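## Task

Remove the foam block from the closet and set it down on the desk. The robot must not tip over or be left leaning, or the task fails. The block must rest on the desk by itself at the end; it does not count if the robot is what keeps it there.

## Robot and tools

ROBOT. A simulated Hello Robot Stretch 3 with a single arm: a two-wheeled base (0.33 m long, 0.34 m wide), a lift on a mast, and a telescoping arm that reaches out to the robot's right side. The gripper cannot move forward on its own; you drive the base for that. Turning in place pivots about the point between the drive wheels, 0.05 m behind the front edge. Stowed (arm in, wrist folded) the turn sweeps a 0.28 m radius; an unfolded, level wrist reaches past that circle. Loose objects may occasionally get nudged by something else.

FRAMES. Base frame: origin on the floor between the drive wheels, x forward, y left, z up. hand_pose is reported in this frame, at the point where the closed fingertips meet; with all wrist joints at zero its x axis is up, y points back along the arm to the mast, z to the robot's rear. Fingertips are round 0.04 m pads. The odometry frame is the base frame as it was at the start of the scene.

execute_actions. Argument "actions": a list holding one action or none (empty list just reports state and images). An action may contain "base", "joints", both, and optionally "contact_limits"; its motions begin together and may finish at different times. "base" holds exactly one key: {"translate_m": d}, a straight drive offset from the current base position, metres, -1 to 1, forward positive (no sideways motion); or {"rotate_rad": d}, an in-place turn offset, radians, -3.2 to 3.2, counter-clockwise/left positive. Base offsets are measured from where the base last reported itself. "joints" is one dictionary of absolute targets by name (tolerance in brackets): lift_m 0 to 1.1 m (0.004), arm height; arm_m 0 to 0.52 m (0.004), extension; wrist_yaw_rad -1.345 to 4.42 (0.02), 0 along the arm, positive toward the front, 3.0 folded over the base; wrist_pitch_rad -1.57 to 0.451 (0.05), 0 level, negative tips fingers down; wrist_roll_rad -2.911 to 2.911 (0.02), 0 fingers side by side; gripper_m -0.089 to 0.179 (0.004), larger is wider, actual tip gap is smaller by about 0.007 m nearly closed to 0.025 m fully open, zero below 0.007; head_pan_rad -3.953 to 1.73 (0.02), 0 forward, positive left, -1.57 looks along the arm; head_tilt_rad -1.53 to 0.419 (0.02), negative down. A joint or base left out may keep pushing toward its previous target without the status showing it. "contact_limits" accepts only arm_m: a motor_effort percentage 1 to 100 at which the arm motion halts (contact_stop); lower is gentler, too low stops instantly; it also caps the holding force until the next action. Actions last at most 15 s. "cameras": list from head_camera, nav_camera, wrist_camera, all; omitted/null/["all"] gives all, [] gives none. Unknown keys, names or out-of-range numbers reject the whole call with no motion. If a result reports a stop, later execute_actions, wait and finished_scene calls in the same reply are skipped.

wait: "seconds" 0 to 10; commands nothing and returns state and images. zoom_image: "camera" and "region" [x0, y0, x1, y1] in pixels of that camera's latest full image, top-left origin, at most 504x504. finished_scene: "scene" number (1 or 2); ends that scene irreversibly and says whether it succeeded, then gives the next task. Replying with no tool call ends everything.

RESULTS. lidar_m: 12 distances (m) from the base origin, 30-degree sectors, 1st straight ahead then counter-clockwise (4th left, 7th behind, 10th right); "-" means nothing seen. Plane is 0.17 m above floor, range 0.15 to 12 m; misses tabletops, transparent items, thin legs; the mast and a low lift block sectors 5, part of 6, 9, 10. wrist_depth_mm (45 to 1000) and head_depth_mm (280 to 4000, image sideways): 7x7 grid of median depths from top left, "-" when invalid. base_odometry counts wheel turns (slip included); heading -3.142 to 3.142, left positive. turned_by_wheels and turned_by_imu: rotation since last result. base_tilt in degrees, forward/right positive, with a fixed bias up to ~4 degrees. base_status/joint_status: "done" (for the base, wheels turned fully even if slipping), "off_target" (stopped short, may still push), "contact_stop", "time_out", "torque_fault" (old target dropped; arm or lift goes slack after contact_stop until recommanded, and a slack lift may sink under load or keep pressing). on_its_own lists uncommanded behaviour; "held at" is the held target, not the position. motor_effort: percent of max, positive toward larger values, peak in brackets, with fixed per-motor bias and noise; positive wheel effort pushes forward. contact_limits line shows current, default and maximum limit.

SPEED. Full base speed (0.30 m/s, 1.9 rad/s) only when stowed: lift_m under 0.30, arm_m under 0.03, wrist_yaw_rad over 2.54; otherwise 0.10 m/s and 0.63 rad/s. Faster robot motion is better.

GRIPPER. Grip by commanding below the object's width (lower squeezes harder; excess squeeze triggers a stall guard that weakens it, so heavy items may slip; send a new value to re-squeeze). Release by going at least 0.02 above the contact value. Neither reading nor "done" confirms a grasp; check cameras.

CAUTIONS. Fold or unfold the wrist only with lift_m 0.32 to 0.95, wrist_pitch_rad -0.4, roll near 0; once folded the lift may go down to 0.25. With wrist_yaw_rad below -0.4 keep pitch at -0.5 or lower. Wrist, head and base have no contact stop; wrist servos switch off for 10 s after sustained strain. Pushing an immovable thing with the gripper above ~0.45 m, repeating a push after contact_stop, raising the contact limit, driving while holding or hooking something fixed, or snagging furniture (especially reversing) can tip the robot. If it leans, undo the last move in small steps, free the gripper, and lower lift_m to about 0.2. Avoid drops, slips, slams and hard hits. The robot keeps executing during your thinking.

Each tool is called in YAML: its name, and indented under it one key for each argument.

## Session

execute_actions:
  actions: []

Scene clock: 0.00 s.
base_odometry: x=+0.000 y=+0.000 heading=+0.000 (m, m, rad; odometry frame)
turned_by_wheels: +0.000 (rad since the last result)
turned_by_imu: +0.000 (rad since the last result)
base_tilt: forward=+0.5 right=+1.0 (deg)
lidar_m: 1.71 1.87 1.28 1.15 1.17 1.39 1.91 1.99 2.29 2.61 2.62 2.38
head_depth_mm: 1855 2264 2212 2217 2182 2178 2147 / 1835 2229 2157 2174 2179 2117 2126 / 1854 2157 2151 2126 2100 2073 2086 / 1861 2129 2131 2073 2078 1635 2035 / 1852 2090 2072 2039 2049 2024 2040 / 1860 2088 2052 2003 1995 1977 1970 / 1876 2050 1981 1994 1987 1515 1943
base_status: not commanded
joint_positions: lift_m=+0.533 arm_m=+0.000 wrist_yaw_rad=+3.009 wrist_pitch_rad=-0.436 wrist_roll_rad=+0.014 gripper_m=+0.037 head_pan_rad=-0.010 head_tilt_rad=-0.020
joint_status: not commanded
motor_effort: left_wheel=-1 right_wheel=+1 lift_m=+30 arm_m=+0 wrist_yaw_rad=+0 wrist_pitch_rad=+5 wrist_roll_rad=+0 gripper_m=+1 head_pan_rad=-1 head_tilt_rad=+1 (%)
hand_pose: x=+0.0082 y=+0.0756 z=+0.5413 quat_wxyz=(+0.200, +0.703, +0.106, +0.674) (m; base frame)
wrist_depth_mm: 917 - - - - - - / 992 - - - - - - / - - - - - - - / - - - - - - 997 / 972 953 - 930 904 866 841 / 826 801 - 759 735 757 735 / 715 697 - 672 668 633 643
pictures: head_camera (sideways: a quarter turn clockwise sets it upright), nav_camera (sideways: a quarter turn counterclockwise sets it upright), wrist_camera
Images, in order (width x height): head_camera 896x504, nav_camera 672x504, wrist_camera 644x364.

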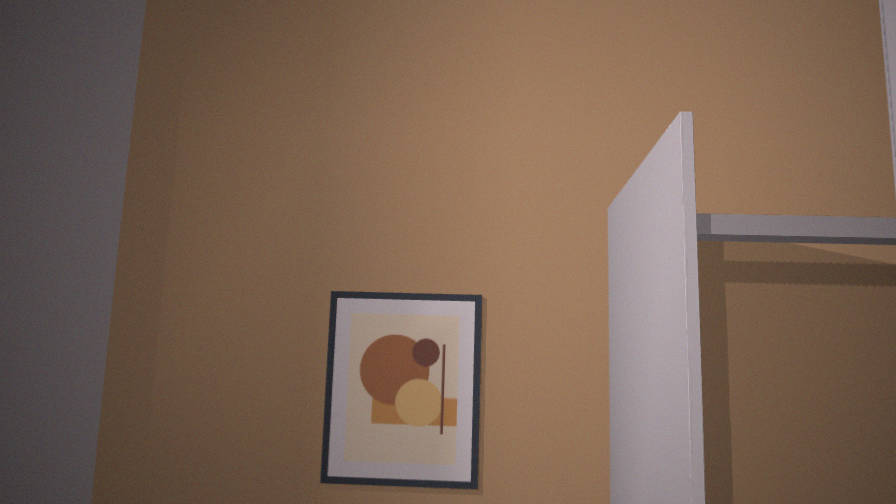

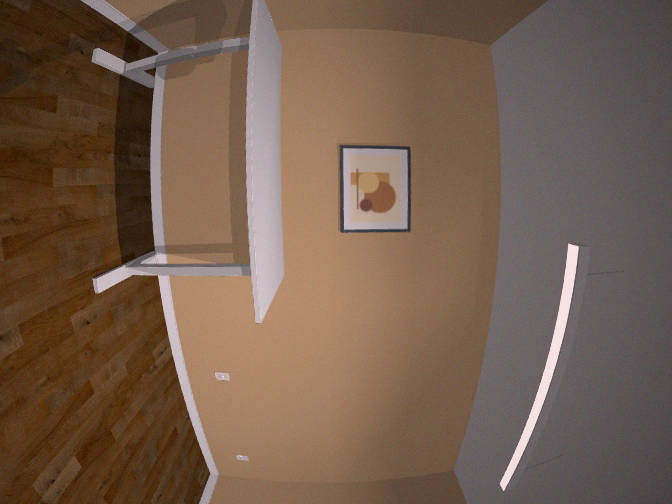

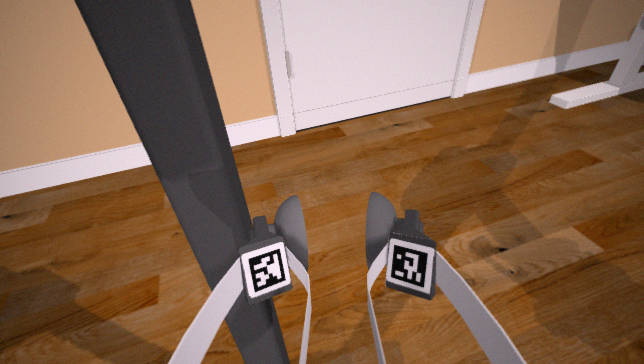

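execute_actions:
  actions:
    - {"joints": {"head_pan_rad": 1.57, "head_tilt_rad": -0.3}}
  cameras: ["head_camera", "nav_camera"]

execute_actions:
  actions:
    - {"joints": {"head_pan_rad": -1.57, "head_tilt_rad": -0.3}}
  cameras: ["nav_camera"]

execute_actions:
  actions:
    - {"joints": {"head_pan_rad": -3.14, "head_tilt_rad": -0.3}}
  cameras: ["nav_camera"]

Scene clock: 1.67 s.
base_odometry: x=+0.000 y=+0.000 heading=+0.000 (m, m, rad; odometry frame)
turned_by_wheels: +0.000 (rad since the last result)
turned_by_imu: +0.000 (rad since the last result)
base_tilt: forward=+0.5 right=+1.0 (deg)
lidar_m: 1.71 1.86 1.28 1.15 1.16 1.39 1.91 1.99 2.28 2.61 2.62 2.38
head_depth_mm: 1063 1108 1153 1201 1269 1328 1413 / 1046 1090 1130 1186 1242 1308 1378 / 1034 1074 1115 1166 1220 1272 1345 / 1012 1059 1107 1143 1200 1253 1302 / 1016 1050 1102 1143 1193 1258 1301 / 999 1040 1075 1118 1172 1223 1281 / 986 1019 1062 1106 1152 1198 1268
base_status: not commanded
joint_positions: lift_m=+0.533 arm_m=+0.000 wrist_yaw_rad=+3.009 wrist_pitch_rad=-0.436 wrist_roll_rad=+0.014 gripper_m=+0.037 head_pan_rad=+1.563 head_tilt_rad=-0.296
joint_status: all done
motor_effort: left_wheel=-1(0) right_wheel=+1(1) lift_m=+30(30) arm_m=+0(0) wrist_yaw_rad=+1(0) wrist_pitch_rad=+5(5) wrist_roll_rad=+0(0) gripper_m=+1(1) head_pan_rad=+1(30) head_tilt_rad=-2(24) (%)
hand_pose: x=+0.0082 y=+0.0756 z=+0.5413 quat_wxyz=(+0.200, +0.703, +0.106, +0.674) (m; base frame)
wrist_depth_mm: 904 - - - - - - / 986 - - - - - - / - - - - - - - / - - - - - - - / 941 936 - 876 905 852 865 / 803 813 - 776 721 732 726 / 705 709 - 663 651 651 638
pictures: head_camera (sideways: a quarter turn clockwise sets it upright), nav_camera (sideways: a quarter turn counterclockwise sets it upright)
Images, in order (width x height): head_camera 896x504, nav_camera 672x504.

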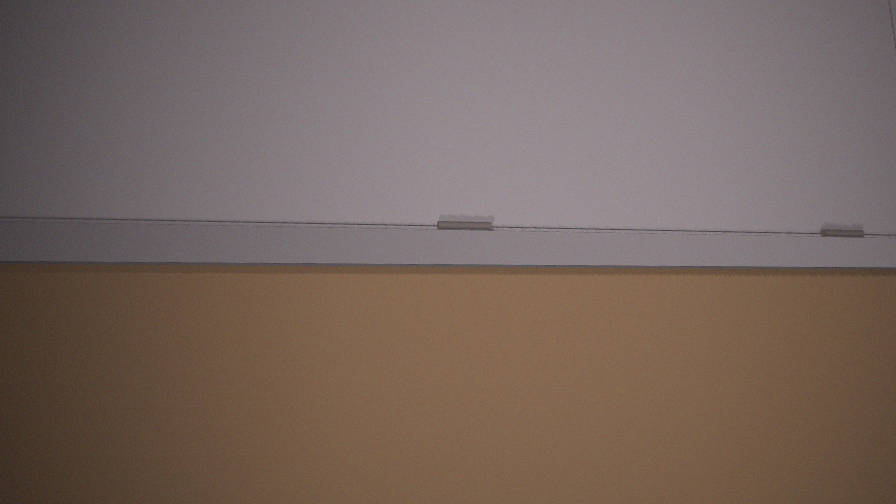

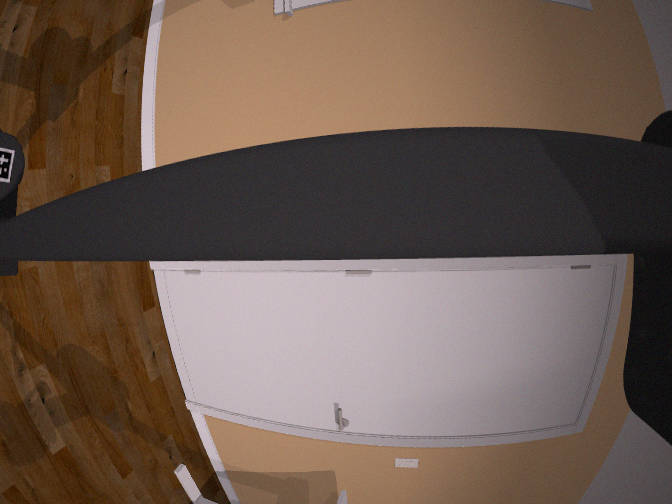

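Scene clock: 3.57 s.
base_odometry: x=+0.000 y=+0.000 heading=+0.000 (m, m, rad; odometry frame)
turned_by_wheels: +0.000 (rad since the last result)
turned_by_imu: +0.001 (rad since the last result)
base_tilt: forward=+0.5 right=+1.0 (deg)
lidar_m: 1.71 1.87 1.29 1.15 1.16 1.39 1.91 1.99 2.28 2.61 2.61 2.38
head_depth_mm: 2503 2564 2671 2746 2871 2264 1716 / 2438 2540 2611 2719 2847 2280 1722 / 2388 2488 2615 2694 2812 2267 1724 / 2306 2456 2562 2667 2727 2275 1723 / 2328 2438 2490 2570 2733 2255 1703 / 2291 2373 2487 2573 2697 2250 1718 / 2248 2352 2410 2517 2669 2231 1712
base_status: not commanded
joint_positions: lift_m=+0.533 arm_m=+0.000 wrist_yaw_rad=+3.009 wrist_pitch_rad=-0.436 wrist_roll_rad=+0.014 gripper_m=+0.037 head_pan_rad=-1.563 head_tilt_rad=-0.296
joint_status: all done
motor_effort: left_wheel=-1(1) right_wheel=+0(0) lift_m=+30(30) arm_m=+0(0) wrist_yaw_rad=+1(0) wrist_pitch_rad=+5(5) wrist_roll_rad=+0(0) gripper_m=+1(1) head_pan_rad=-1(29) head_tilt_rad=-1(2) (%)
hand_pose: x=+0.0082 y=+0.0756 z=+0.5413 quat_wxyz=(+0.200, +0.703, +0.106, +0.674) (m; base frame)
wrist_depth_mm: 921 - - - - - - / 961 - - - - - - / - - - - - - - / - - - - - - 994 / 959 952 - 875 920 839 851 / 828 812 - 767 723 730 730 / 709 686 - 655 660 650 648
pictures: nav_camera (sideways: a quarter turn counterclockwise sets it upright)
Images, in order (width x height): nav_camera 672x504.

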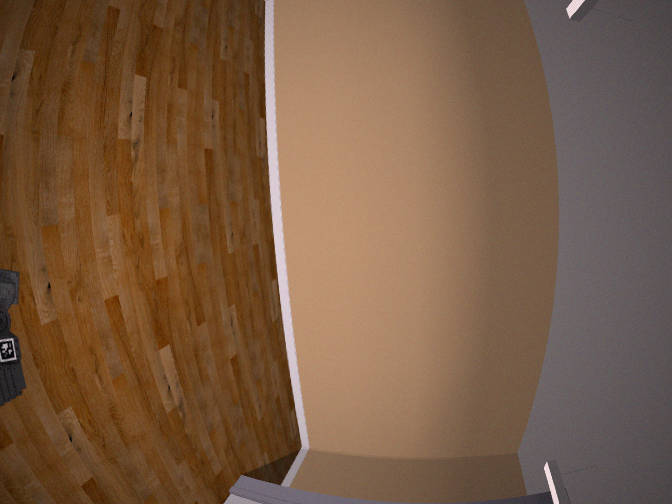

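Scene clock: 4.87 s.
base_odometry: x=+0.000 y=+0.000 heading=+0.000 (m, m, rad; odometry frame)
turned_by_wheels: +0.000 (rad since the last result)
turned_by_imu: +0.000 (rad since the last result)
base_tilt: forward=+0.5 right=+1.0 (deg)
lidar_m: 1.72 1.87 1.28 1.15 1.17 1.39 1.91 1.99 2.28 2.61 2.62 2.38
head_depth_mm: 2469 2534 2554 2604 2566 2253 1709 / 2472 2592 2694 2809 2901 2231 1710 / 2429 2538 2640 2736 2858 2253 1710 / 2402 2514 2618 2731 2830 2261 1729 / 1723 1767 1851 1929 2016 2081 1721 / 1712 1781 1865 1966 2046 2075 1707 / 1721 1778 1863 1938 2024 2076 1699
base_status: not commanded
joint_positions: lift_m=+0.533 arm_m=+0.000 wrist_yaw_rad=+3.009 wrist_pitch_rad=-0.436 wrist_roll_rad=+0.014 gripper_m=+0.037 head_pan_rad=-3.133 head_tilt_rad=-0.296
joint_status: all done
motor_effort: left_wheel=-1(0) right_wheel=+1(0) lift_m=+30(30) arm_m=+0(0) wrist_yaw_rad=+1(1) wrist_pitch_rad=+5(5) wrist_roll_rad=+0(0) gripper_m=+1(0) head_pan_rad=-2(30) head_tilt_rad=-2(1) (%)
hand_pose: x=+0.0082 y=+0.0756 z=+0.5413 quat_wxyz=(+0.200, +0.703, +0.106, +0.674) (m; base frame)
wrist_depth_mm: 912 - - - - - - / 966 - - - - - - / - - - - - - - / - - - - - - - / 957 935 - 903 912 873 832 / 809 797 - 772 725 761 728 / 720 705 - 681 646 644 647
pictures: nav_camera (sideways: a quarter turn counterclockwise sets it upright)
Images, in order (width x height): nav_camera 672x504.

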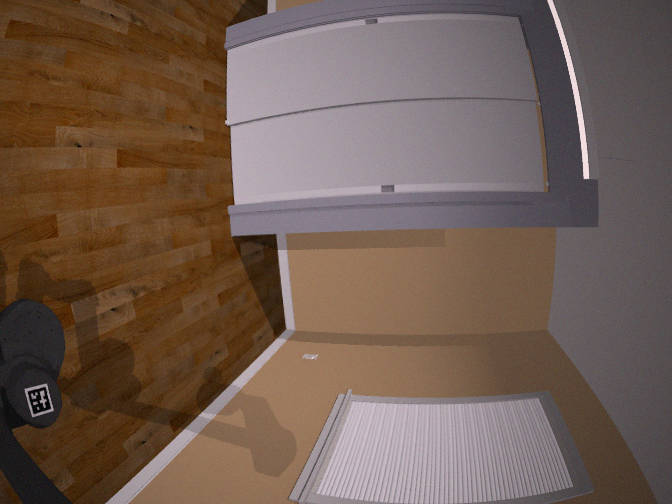

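execute_actions:
  actions:
    - {"joints": {"head_pan_rad": -2.75, "head_tilt_rad": -0.25}}
  cameras: ["head_camera", "nav_camera"]

Scene clock: 5.83 s.
base_odometry: x=+0.000 y=+0.000 heading=+0.000 (m, m, rad; odometry frame)
turned_by_wheels: +0.000 (rad since the last result)
turned_by_imu: +0.000 (rad since the last result)
base_tilt: forward=+0.5 right=+1.0 (deg)
lidar_m: 1.71 1.87 1.28 1.15 1.16 1.39 1.91 1.99 2.29 2.61 2.61 2.38
head_depth_mm: 1662 1736 1788 1864 2561 2198 1811 / 1766 1801 1864 1897 1945 2003 1793 / 1809 1879 1924 1978 2063 2119 1804 / 1868 1901 1956 2027 2124 2179 1783 / 1834 1916 1970 2058 2157 2156 1797 / 1887 1944 2010 2100 2174 2228 1781 / 1919 1988 2069 2122 2216 2248 1779
base_status: not commanded
joint_positions: lift_m=+0.533 arm_m=+0.000 wrist_yaw_rad=+3.009 wrist_pitch_rad=-0.436 wrist_roll_rad=+0.014 gripper_m=+0.037 head_pan_rad=-2.757 head_tilt_rad=-0.261
joint_status: all done
motor_effort: left_wheel=-1(1) right_wheel=+1(0) lift_m=+30(30) arm_m=+0(0) wrist_yaw_rad=+1(0) wrist_pitch_rad=+5(5) wrist_roll_rad=+0(0) gripper_m=+0(0) head_pan_rad=+2(19) head_tilt_rad=+4(12) (%)
hand_pose: x=+0.0082 y=+0.0756 z=+0.5413 quat_wxyz=(+0.200, +0.703, +0.106, +0.674) (m; base frame)
wrist_depth_mm: 920 - - - - - - / 995 - - - - - - / - - - - - - - / - - - - - - - / - 969 - 874 906 849 848 / 827 810 - 765 710 759 720 / 720 685 - 681 663 641 646
pictures: head_camera (sideways: a quarter turn clockwise sets it upright), nav_camera (sideways: a quarter turn counterclockwise sets it upright)
Images, in order (width x height): head_camera 896x504, nav_camera 672x504.

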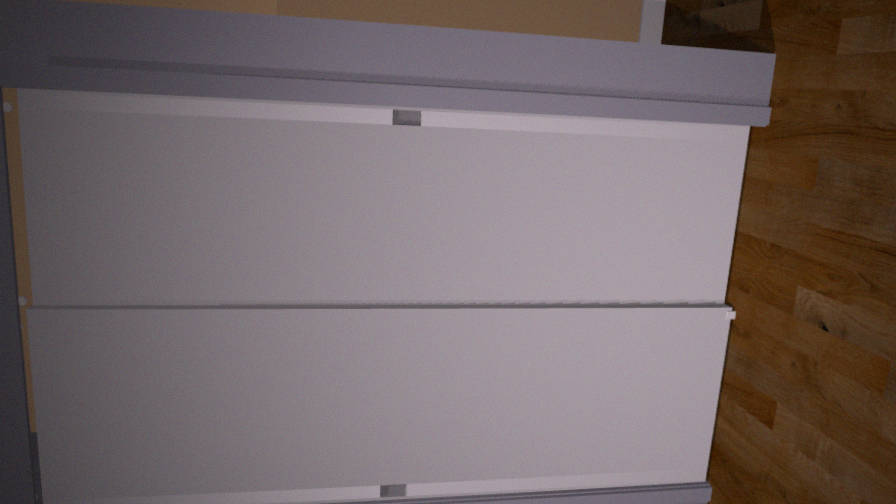

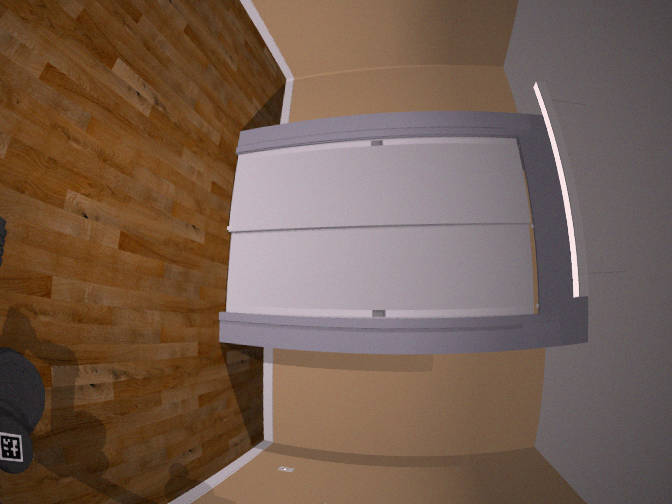

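execute_actions:
  actions:
    - {"base": {"rotate_rad": 0.17}, "joints": {"lift_m": 0.28, "wrist_pitch_rad": -0.4, "head_pan_rad": -3.14, "head_tilt_rad": -0.3}}
  cameras: ["head_camera"]

execute_actions:
  actions:
    - {"base": {"translate_m": -1.0}}
  cameras: ["head_camera", "nav_camera"]

Scene clock: 10.43 s.
base_odometry: x=+0.000 y=+0.000 heading=+0.170 (m, m, rad; odometry frame)
turned_by_wheels: +0.170 (rad since the last result)
turned_by_imu: +0.170 (rad since the last result)
base_tilt: forward=+0.5 right=+1.0 (deg)
lidar_m: 1.71 1.72 1.20 1.15 1.19 1.60 1.91 2.04 2.74 2.61 2.68 2.22
head_depth_mm: 2382 2454 2567 2683 2761 2244 1723 / 2369 2481 2540 2665 2805 2251 1715 / 1742 1802 1890 2627 2743 2081 1710 / 1744 1805 1866 1939 2052 2100 1735 / 1760 1837 1910 2012 2064 2163 1707 / 1763 1868 1927 1983 2136 2157 1688 / 1777 1820 1910 2000 2060 2146 1679
base_status: done
joint_positions: lift_m=+0.280 arm_m=+0.000 wrist_yaw_rad=+3.009 wrist_pitch_rad=-0.421 wrist_roll_rad=+0.014 gripper_m=+0.037 head_pan_rad=-3.133 head_tilt_rad=-0.296
joint_status: all done
motor_effort: left_wheel=-2(5) right_wheel=+3(6) lift_m=+23(25) arm_m=+0(0) wrist_yaw_rad=+0(1) wrist_pitch_rad=+8(9) wrist_roll_rad=+0(0) gripper_m=+1(1) head_pan_rad=-4(19) head_tilt_rad=-2(8) (%)
hand_pose: x=+0.0084 y=+0.0775 z=+0.2923 quat_wxyz=(+0.194, +0.704, +0.100, +0.676) (m; base frame)
wrist_depth_mm: 995 - - - - - - / - - - - - - - / - 943 904 861 848 812 791 / 743 729 707 679 666 641 620 / 610 586 - 557 558 538 531 / 511 514 - - 460 466 455 / 449 - - - 408 402 405
pictures: head_camera (sideways: a quarter turn clockwise sets it upright)
Images, in order (width x height): head_camera 896x504.

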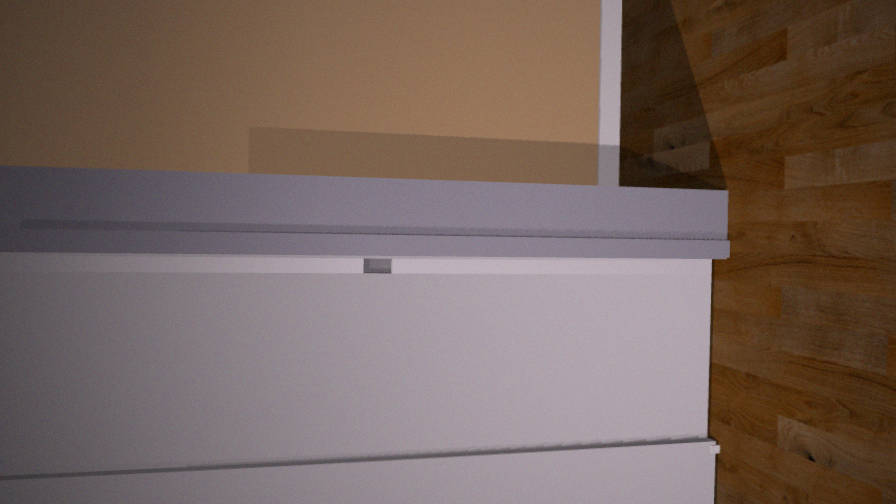

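Scene clock: 15.37 s.
base_odometry: x=-0.986 y=-0.169 heading=+0.170 (m, m, rad; odometry frame)
turned_by_wheels: +0.000 (rad since the last result)
turned_by_imu: +0.000 (rad since the last result)
base_tilt: forward=+0.5 right=+1.0 (deg)
lidar_m: 2.70 1.61 1.18 1.12 1.15 1.53 0.91 1.02 1.29 2.65 2.72 3.28
head_depth_mm: 1459 1525 1578 1653 1730 1813 1728 / 1473 1515 1586 1651 1732 1808 1718 / 802 834 864 908 946 1000 1045 / 799 834 868 902 942 990 1039 / 851 890 930 971 1006 1062 1116 / 864 899 936 981 1018 1069 1121 / 867 902 943 980 1018 1069 1123
base_status: done
joint_positions: lift_m=+0.280 arm_m=+0.000 wrist_yaw_rad=+3.009 wrist_pitch_rad=-0.420 wrist_roll_rad=+0.014 gripper_m=+0.037 head_pan_rad=-3.133 head_tilt_rad=-0.297
joint_status: not commanded
motor_effort: left_wheel=-2(11) right_wheel=+3(7) lift_m=+23(24) arm_m=+0(0) wrist_yaw_rad=+1(1) wrist_pitch_rad=+8(8) wrist_roll_rad=+0(0) gripper_m=-1(0) head_pan_rad=-2(1) head_tilt_rad=-1(2) (%)
hand_pose: x=+0.0084 y=+0.0776 z=+0.2924 quat_wxyz=(+0.194, +0.704, +0.100, +0.676) (m; base frame)
wrist_depth_mm: 948 - - - - - - / - - - - - - - / 998 910 945 880 836 814 788 / 749 734 695 698 679 656 645 / 605 592 - 568 564 543 539 / 510 516 - - 449 466 459 / 455 - - - 407 407 405
pictures: head_camera (sideways: a quarter turn clockwise sets it upright), nav_camera (sideways: a quarter turn counterclockwise sets it upright)
Images, in order (width x height): head_camera 896x504, nav_camera 672x504.

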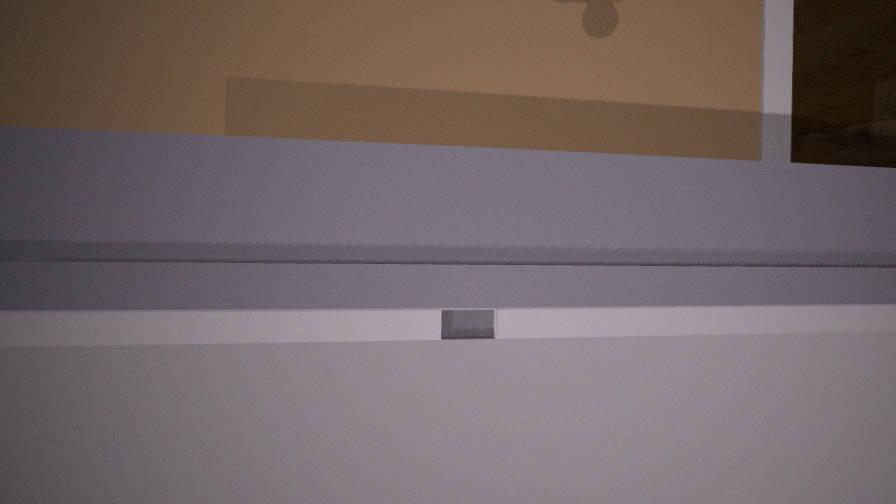

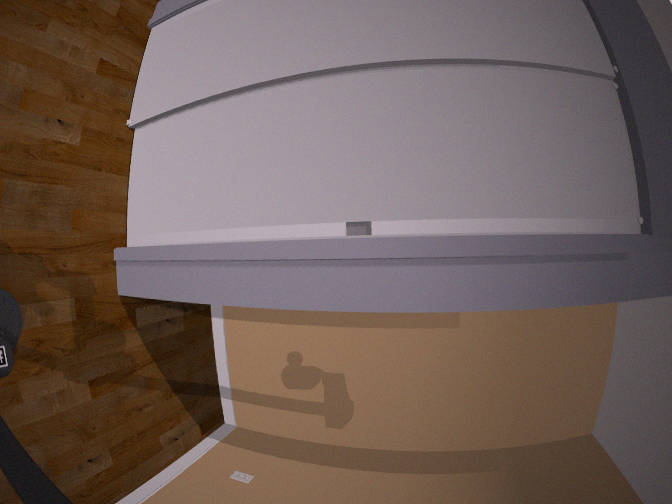

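execute_actions:
  actions:
    - {"base": {"translate_m": -0.4}, "joints": {"head_pan_rad": -1.57, "head_tilt_rad": -0.5}}
  cameras: []

execute_actions:
  actions:
    - {"base": {"rotate_rad": -1.536}}
  cameras: ["head_camera", "nav_camera"]

Scene clock: 20.10 s.
base_odometry: x=-1.380 y=-0.236 heading=+0.170 (m, m, rad; odometry frame)
turned_by_wheels: +0.000 (rad since the last result)
turned_by_imu: +0.001 (rad since the last result)
base_tilt: forward=+0.5 right=+1.0 (deg)
lidar_m: 3.12 1.64 1.16 1.11 1.14 1.33 0.51 0.60 0.80 2.67 2.74 3.64
head_depth_mm: 2325 2435 2635 2828 2005 1633 1428 / 2272 2475 2661 2796 2240 1751 1417 / 2283 2467 2623 2769 2241 1741 1425 / 2269 2526 2643 2794 2263 1750 1420 / 2302 2479 2665 2810 2247 1739 1426 / 2329 2497 2689 2813 2252 1737 1419 / 2319 2456 2622 2853 2216 1747 1419
base_status: done
joint_positions: lift_m=+0.280 arm_m=+0.000 wrist_yaw_rad=+3.009 wrist_pitch_rad=-0.420 wrist_roll_rad=+0.014 gripper_m=+0.037 head_pan_rad=-1.577 head_tilt_rad=-0.494
joint_status: all done
motor_effort: left_wheel=-3(9) right_wheel=+3(6) lift_m=+24(23) arm_m=+0(0) wrist_yaw_rad=+0(0) wrist_pitch_rad=+8(8) wrist_roll_rad=+0(0) gripper_m=+0(0) head_pan_rad=+2(30) head_tilt_rad=-5(21) (%)
hand_pose: x=+0.0084 y=+0.0776 z=+0.2924 quat_wxyz=(+0.194, +0.704, +0.100, +0.676) (m; base frame)
wrist_depth_mm: 953 - - - - - - / - - - - - - - / - 941 889 882 833 803 802 / 766 748 709 684 678 652 636 / 616 607 - 567 567 532 520 / 506 512 - - 455 461 461 / 458 - - - 412 407 405
pictures: none
No camera images: the call's "cameras" was empty. Leave "cameras" out to get every camera's image.

Scene clock: 22.23 s.
base_odometry: x=-1.380 y=-0.236 heading=-1.366 (m, m, rad; odometry frame)
turned_by_wheels: -1.536 (rad since the last result)
turned_by_imu: -1.521 (rad since the last result)
base_tilt: forward=+0.5 right=+1.0 (deg)
lidar_m: 2.66 2.77 3.64 3.10 1.57 1.15 1.11 1.15 1.30 0.51 0.61 0.84
head_depth_mm: 418 1091 1208 1316 1429 1572 1413 / 415 446 480 517 571 642 1359 / 416 447 482 521 570 626 694 / 416 447 481 523 571 628 698 / 410 438 473 518 566 634 718 / 474 513 554 604 656 721 806 / 480 518 555 604 661 727 812
base_status: done
joint_positions: lift_m=+0.280 arm_m=+0.000 wrist_yaw_rad=+3.009 wrist_pitch_rad=-0.420 wrist_roll_rad=+0.014 gripper_m=+0.037 head_pan_rad=-1.577 head_tilt_rad=-0.495
joint_status: not commanded
motor_effort: left_wheel=+1(8) right_wheel=-2(7) lift_m=+23(24) arm_m=+0(1) wrist_yaw_rad=-1(0) wrist_pitch_rad=+8(8) wrist_roll_rad=+0(0) gripper_m=+0(0) head_pan_rad=+1(3) head_tilt_rad=-3(3) (%)
hand_pose: x=+0.0084 y=+0.0776 z=+0.2924 quat_wxyz=(+0.194, +0.704, +0.100, +0.676) (m; base frame)
wrist_depth_mm: - - - - - - - / - - - - - - - / 996 963 912 893 838 814 786 / 751 715 698 684 676 663 643 / 616 589 - 561 574 538 527 / 509 521 - - 453 463 455 / 460 - - - 411 403 403
pictures: head_camera (sideways: a quarter turn clockwise sets it upright), nav_camera (sideways: a quarter turn counterclockwise sets it upright)
Images, in order (width x height): head_camera 896x504, nav_camera 672x504.

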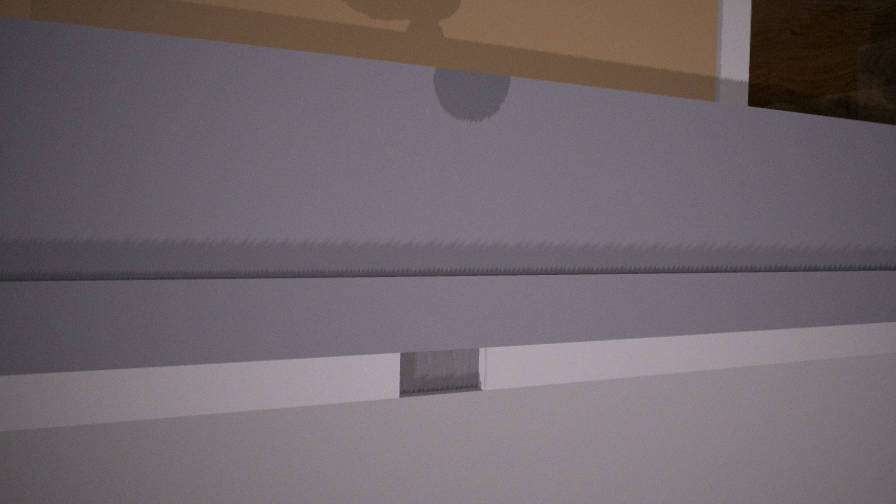

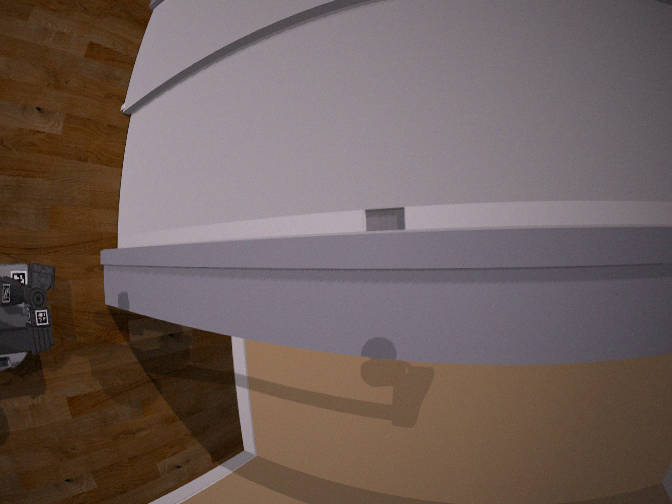

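execute_actions:
  actions:
    - {"base": {"rotate_rad": -0.015}, "joints": {"lift_m": 0.4, "gripper_m": 0.0}}
  cameras: []

execute_actions:
  actions:
    - {"base": {"translate_m": 0.18}, "joints": {"lift_m": 0.93, "wrist_yaw_rad": 0.0, "wrist_pitch_rad": -0.4}}

Scene clock: 24.57 s.
base_odometry: x=-1.380 y=-0.236 heading=-1.381 (m, m, rad; odometry frame)
turned_by_wheels: -0.015 (rad since the last result)
turned_by_imu: -0.014 (rad since the last result)
base_tilt: forward=+0.5 right=+1.0 (deg)
lidar_m: 2.67 2.75 3.65 3.11 1.59 1.15 1.11 1.15 1.31 0.51 0.61 0.83
head_depth_mm: 1027 1121 1217 1323 1442 1570 1427 / 416 447 479 522 576 1513 1380 / 416 447 482 522 569 626 696 / 419 450 484 524 573 626 697 / 408 438 471 510 561 622 704 / 469 507 552 605 654 721 800 / 478 513 554 601 658 722 808
base_status: done
joint_positions: lift_m=+0.400 arm_m=+0.000 wrist_yaw_rad=+3.009 wrist_pitch_rad=-0.420 wrist_roll_rad=+0.014 gripper_m=+0.000 head_pan_rad=-1.577 head_tilt_rad=-0.495
joint_status: all done
motor_effort: left_wheel=+1(7) right_wheel=-2(9) lift_m=+37(38) arm_m=-1(1) wrist_yaw_rad=+0(0) wrist_pitch_rad=+8(8) wrist_roll_rad=+0(0) gripper_m=-2(78) head_pan_rad=+2(2) head_tilt_rad=-3(2) (%)
hand_pose: x=+0.0084 y=+0.0776 z=+0.4119 quat_wxyz=(+0.194, +0.704, +0.100, +0.676) (m; base frame)
wrist_depth_mm: - - - - - - - / - - - - - - - / - - - - - - - / 958 952 917 904 887 855 828 / 804 778 737 - 721 700 682 / 680 653 - 594 597 595 591 / 572 562 574 571 531 531 526
pictures: none
No camera images: the call's "cameras" was empty. Leave "cameras" out to get every camera's image.

Scene clock: 30.23 s.
base_odometry: x=-1.346 y=-0.413 heading=-1.381 (m, m, rad; odometry frame)
turned_by_wheels: +0.000 (rad since the last result)
turned_by_imu: +0.002 (rad since the last result)
base_tilt: forward=+0.5 right=+1.0 (deg)
lidar_m: 2.48 2.58 3.50 3.09 1.85 1.34 1.29 1.33 0.54 0.51 0.61 0.75
head_depth_mm: 400 429 466 508 561 619 665 / 459 486 482 514 554 600 672 / 471 504 544 595 641 687 - / 472 506 544 592 644 709 791 / 473 508 547 594 645 711 791 / 477 511 549 596 650 715 796 / 476 512 551 599 654 720 802
base_status: done
joint_positions: lift_m=+0.930 arm_m=+0.000 wrist_yaw_rad=+0.003 wrist_pitch_rad=-0.420 wrist_roll_rad=+0.014 gripper_m=+0.000 head_pan_rad=-1.577 head_tilt_rad=-0.495
joint_status: all done
motor_effort: left_wheel=+2(5) right_wheel=-2(3) lift_m=+36(39) arm_m=-1(1) wrist_yaw_rad=-2(3) wrist_pitch_rad=+8(8) wrist_roll_rad=+0(0) gripper_m=-2(4) head_pan_rad=+2(2) head_tilt_rad=-2(3) (%)
hand_pose: x=-0.0209 y=-0.3687 z=+0.9420 quat_wxyz=(+0.687, +0.147, -0.696, -0.148) (m; base frame)
wrist_depth_mm: 303 302 304 305 244 246 247 / 334 332 331 333 262 271 272 / 364 366 365 376 292 302 309 / 407 409 420 416 326 337 - / 467 465 471 - 372 387 - / 543 548 553 578 449 464 - / 594 654 645 650 531 - -
pictures: head_camera (sideways: a quarter turn clockwise sets it upright), nav_camera (sideways: a quarter turn counterclockwise sets it upright), wrist_camera
Images, in order (width x height): head_camera 896x504, nav_camera 672x504, wrist_camera 644x364.

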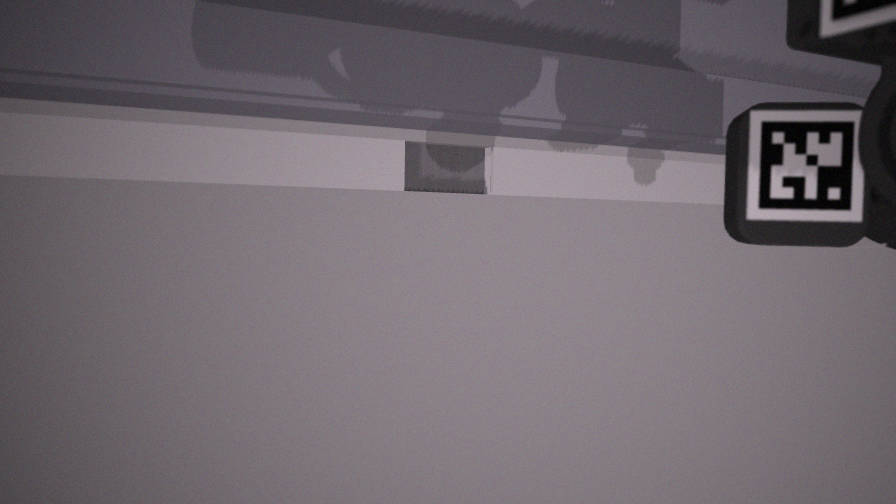

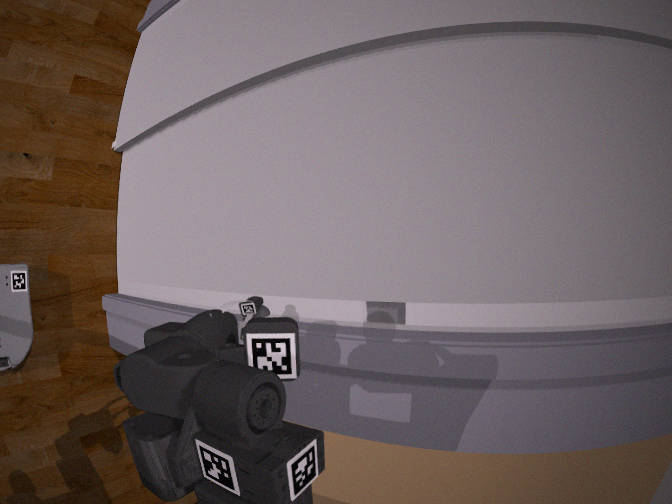

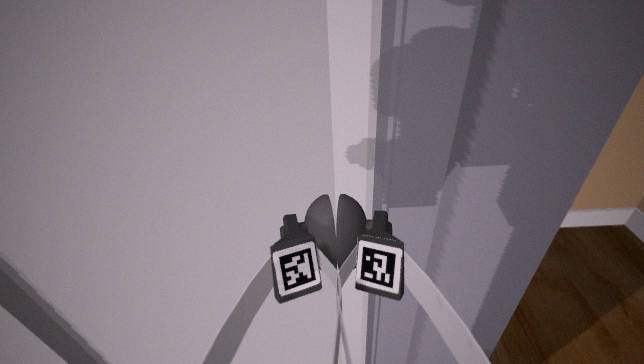

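execute_actions:
  actions:
    - {"joints": {"wrist_pitch_rad": 0.0, "wrist_roll_rad": -1.57, "lift_m": 0.95}}

Scene clock: 32.30 s.
base_odometry: x=-1.346 y=-0.413 heading=-1.381 (m, m, rad; odometry frame)
turned_by_wheels: +0.000 (rad since the last result)
turned_by_imu: +0.001 (rad since the last result)
base_tilt: forward=+0.5 right=+1.0 (deg)
lidar_m: 2.48 2.57 3.52 3.10 1.85 1.34 1.29 1.33 0.54 0.52 0.60 0.76
head_depth_mm: 402 430 466 507 559 608 - / 460 485 482 513 554 603 - / 471 504 543 597 627 - - / 473 506 545 591 645 710 761 / 474 507 547 592 649 709 - / 475 510 549 595 648 716 799 / 476 512 551 599 653 722 805
base_status: not commanded
joint_positions: lift_m=+0.950 arm_m=+0.000 wrist_yaw_rad=+0.002 wrist_pitch_rad=-0.024 wrist_roll_rad=-1.565 gripper_m=+0.000 head_pan_rad=-1.577 head_tilt_rad=-0.495
joint_status: all done
motor_effort: left_wheel=+1(1) right_wheel=-2(2) lift_m=+36(37) arm_m=+0(0) wrist_yaw_rad=-2(2) wrist_pitch_rad=+9(9) wrist_roll_rad=-2(5) gripper_m=-2(1) head_pan_rad=+2(2) head_tilt_rad=-3(3) (%)
hand_pose: x=-0.0206 y=-0.4002 z=+1.0582 quat_wxyz=(+1.000, +0.013, -0.003, +0.001) (m; base frame)
wrist_depth_mm: 322 321 315 315 309 306 301 / 336 333 327 321 318 319 313 / 347 347 339 335 329 328 321 / 356 360 355 359 344 341 332 / 338 328 316 - 293 287 283 / 305 300 297 304 286 280 277 / 336 336 323 323 316 311 307
pictures: head_camera (sideways: a quarter turn clockwise sets it upright), nav_camera (sideways: a quarter turn counterclockwise sets it upright), wrist_camera
Images, in order (width x height): head_camera 896x504, nav_camera 672x504, wrist_camera 644x364.

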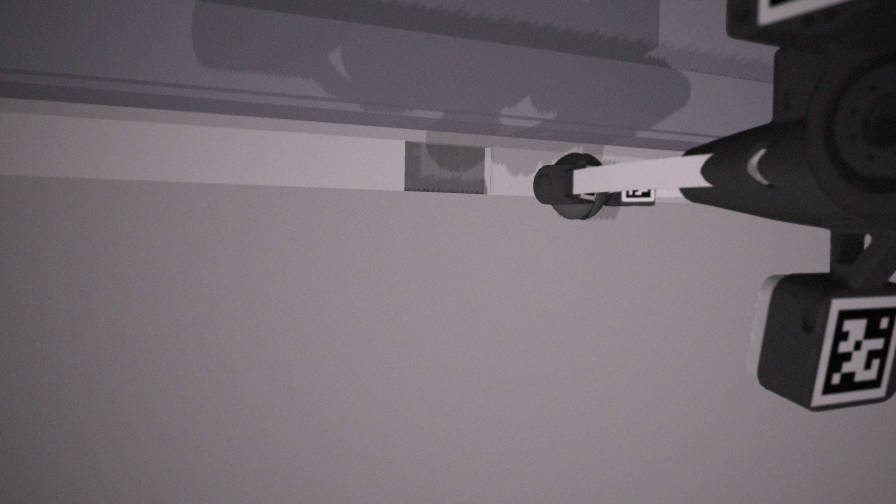

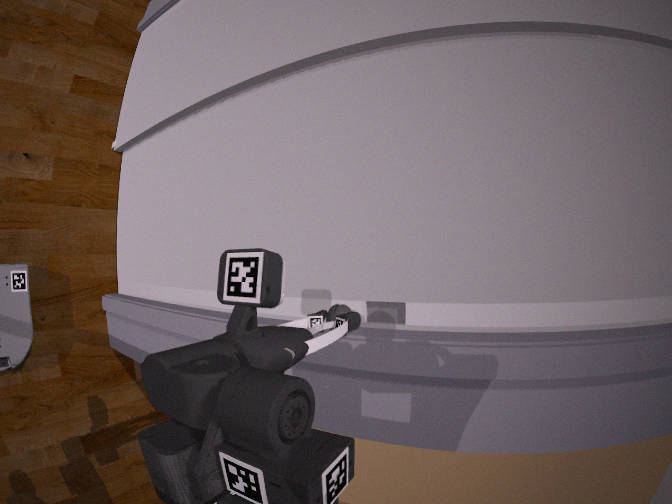

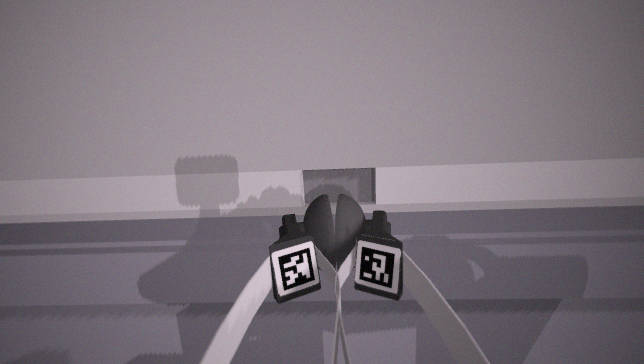

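execute_actions:
  actions:
    - {"base": {"translate_m": -0.02}, "joints": {"arm_m": 0.11, "lift_m": 0.955}, "contact_limits": {"arm_m": 20}}
  cameras: ["head_camera", "wrist_camera"]

Scene clock: 34.97 s.
base_odometry: x=-1.350 y=-0.394 heading=-1.381 (m, m, rad; odometry frame)
turned_by_wheels: +0.000 (rad since the last result)
turned_by_imu: +0.001 (rad since the last result)
base_tilt: forward=+0.5 right=+1.0 (deg)
lidar_m: 2.51 2.60 3.55 3.11 1.82 1.32 1.27 1.31 0.54 0.51 0.60 0.76
head_depth_mm: 404 434 472 510 - - - / 410 439 469 504 - - 701 / 471 505 543 584 - - 773 / 472 507 546 592 637 721 791 / 474 508 548 594 635 722 791 / 475 510 550 595 651 716 799 / 477 511 554 599 653 719 805
base_status: done
joint_positions: lift_m=+0.955 arm_m=+0.110 wrist_yaw_rad=+0.002 wrist_pitch_rad=-0.023 wrist_roll_rad=-1.565 gripper_m=+0.000 head_pan_rad=-1.577 head_tilt_rad=-0.495
joint_status: all done
motor_effort: left_wheel=+1(3) right_wheel=-2(7) lift_m=+37(37) arm_m=+4(5) wrist_yaw_rad=-2(2) wrist_pitch_rad=+9(10) wrist_roll_rad=-2(2) gripper_m=-3(2) head_pan_rad=+2(3) head_tilt_rad=-2(2) (%)
contact_limits: arm_m 20 (drawing in: default 32, maximum 52; extending or still: default 43, maximum 71)
hand_pose: x=-0.0207 y=-0.5103 z=+1.0635 quat_wxyz=(+1.000, +0.012, -0.002, +0.001) (m; base frame)
wrist_depth_mm: 219 216 211 209 208 207 202 / 227 222 221 218 215 212 210 / 234 235 229 228 223 221 218 / 246 241 238 245 233 231 226 / 251 250 245 - 237 234 226 / 192 191 188 174 181 178 174 / 185 182 179 177 175 172 168
pictures: head_camera (sideways: a quarter turn clockwise sets it upright), wrist_camera
Images, in order (width x height): head_camera 896x504, wrist_camera 644x364.

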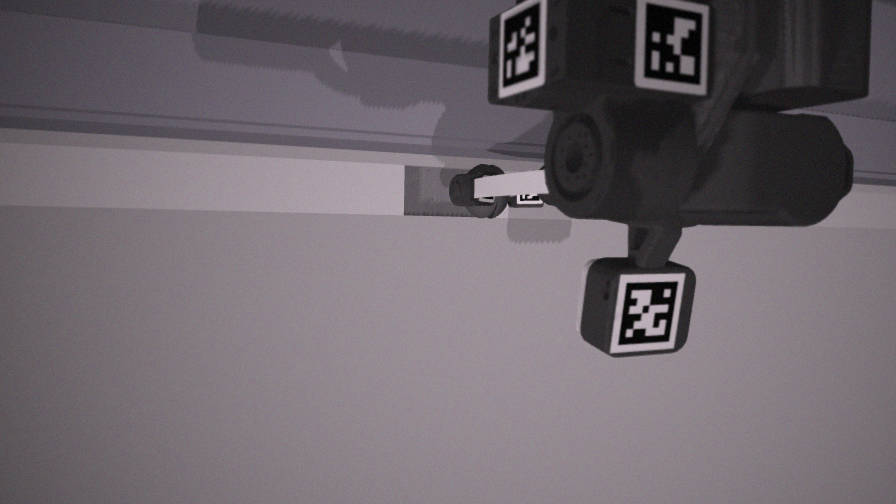

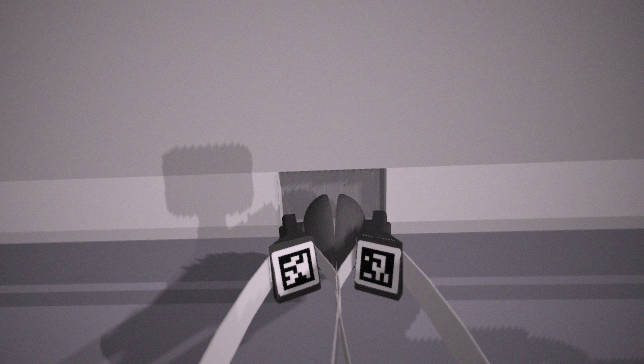

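execute_actions:
  actions:
    - {"joints": {"arm_m": 0.15}, "contact_limits": {"arm_m": 12}}
  cameras: ["head_camera", "wrist_camera"]

Scene clock: 36.57 s.
base_odometry: x=-1.350 y=-0.394 heading=-1.381 (m, m, rad; odometry frame)
turned_by_wheels: +0.000 (rad since the last result)
turned_by_imu: +0.000 (rad since the last result)
base_tilt: forward=+0.5 right=+1.0 (deg)
lidar_m: 2.51 2.60 3.52 3.11 1.82 1.32 1.27 1.31 0.54 0.51 0.60 0.76
head_depth_mm: 404 434 472 505 - - 688 / 410 438 469 497 - - 682 / 472 504 543 578 - - 751 / 473 506 546 590 626 711 789 / 475 507 546 594 633 712 797 / 476 508 551 595 650 717 797 / 476 512 553 600 655 719 802
base_status: not commanded
joint_positions: lift_m=+0.955 arm_m=+0.150 wrist_yaw_rad=+0.002 wrist_pitch_rad=-0.023 wrist_roll_rad=-1.565 gripper_m=+0.000 head_pan_rad=-1.577 head_tilt_rad=-0.495
joint_status: all done
motor_effort: left_wheel=+1(0) right_wheel=-2(2) lift_m=+37(37) arm_m=+4(4) wrist_yaw_rad=-2(2) wrist_pitch_rad=+9(9) wrist_roll_rad=-2(2) gripper_m=-2(2) head_pan_rad=+2(1) head_tilt_rad=-4(3) (%)
contact_limits: arm_m 12 (drawing in: default 32, maximum 52; extending or still: default 43, maximum 71)
hand_pose: x=-0.0207 y=-0.5503 z=+1.0635 quat_wxyz=(+1.000, +0.012, -0.002, +0.001) (m; base frame)
wrist_depth_mm: 179 177 175 173 170 168 167 / 186 185 181 180 177 176 173 / 195 191 188 186 184 182 180 / 202 200 195 194 190 189 186 / 211 207 206 - 196 196 193 / 190 184 182 162 170 168 166 / 152 148 146 144 142 140 137
pictures: head_camera (sideways: a quarter turn clockwise sets it upright), wrist_camera
Images, in order (width x height): head_camera 896x504, wrist_camera 644x364.

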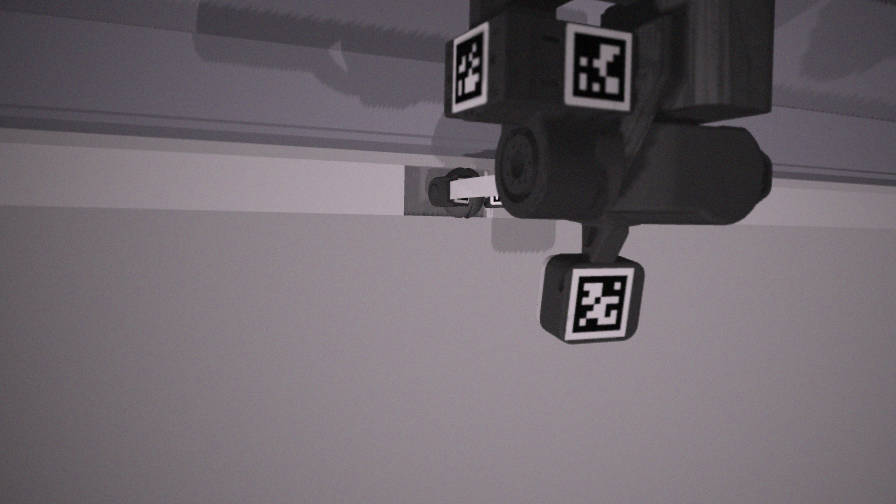

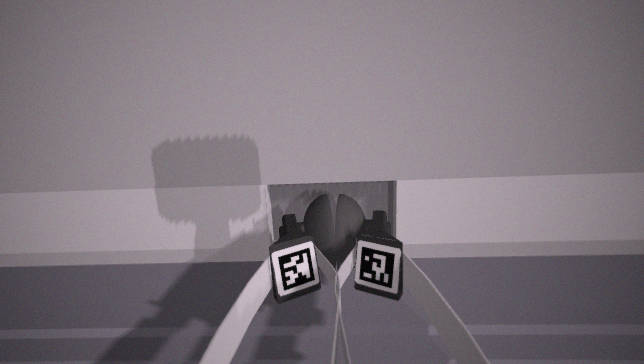

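execute_actions:
  actions:
    - {"joints": {"arm_m": 0.2}, "contact_limits": {"arm_m": 10}}
  cameras: ["head_camera", "wrist_camera"]

Scene clock: 37.87 s.
base_odometry: x=-1.350 y=-0.394 heading=-1.381 (m, m, rad; odometry frame)
turned_by_wheels: +0.000 (rad since the last result)
turned_by_imu: +0.000 (rad since the last result)
base_tilt: forward=+0.5 right=+1.0 (deg)
lidar_m: 2.51 2.60 3.52 3.10 1.82 1.31 1.27 1.31 0.54 0.51 0.61 0.76
head_depth_mm: 404 434 471 502 - 637 686 / 410 440 469 492 - 631 682 / 472 506 546 572 - 725 751 / 475 508 548 593 659 714 794 / 476 510 549 597 661 715 800 / 476 512 552 597 652 720 804 / 478 513 553 601 657 725 810
base_status: not commanded
joint_positions: lift_m=+0.955 arm_m=+0.177 wrist_yaw_rad=+0.001 wrist_pitch_rad=-0.024 wrist_roll_rad=-1.565 gripper_m=+0.000 head_pan_rad=-1.577 head_tilt_rad=-0.495
joint_status: arm_m contact_stop (moved +0.028 of +0.050)
on_its_own: arm_m is slack since a contact_stop, until your next command for it (your +0.200 is given up)
motor_effort: left_wheel=-1(1) right_wheel=+0(2) lift_m=+36(36) arm_m=+0(9) wrist_yaw_rad=-2(2) wrist_pitch_rad=+9(10) wrist_roll_rad=-2(2) gripper_m=-3(1) head_pan_rad=+2(1) head_tilt_rad=-3(4) (%)
contact_limits: arm_m 10 (drawing in: default 32, maximum 52; extending or still: default 43, maximum 71)
hand_pose: x=-0.0209 y=-0.5780 z=+1.0633 quat_wxyz=(+1.000, +0.012, -0.002, +0.001) (m; base frame)
wrist_depth_mm: 155 154 152 150 147 146 144 / 160 159 157 155 153 151 149 / 168 166 164 160 158 156 155 / 173 173 169 167 165 162 160 / 182 180 178 - 171 169 167 / 187 183 180 165 170 169 164 / 144 142 139 138 134 132 130
pictures: head_camera (sideways: a quarter turn clockwise sets it upright), wrist_camera
Images, in order (width x height): head_camera 896x504, wrist_camera 644x364.

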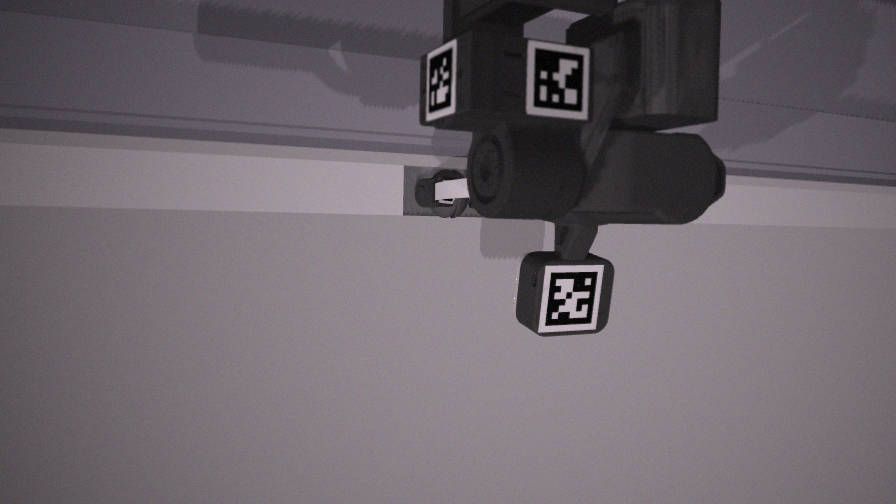

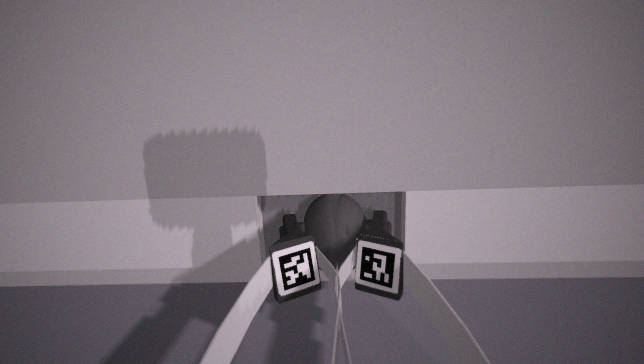

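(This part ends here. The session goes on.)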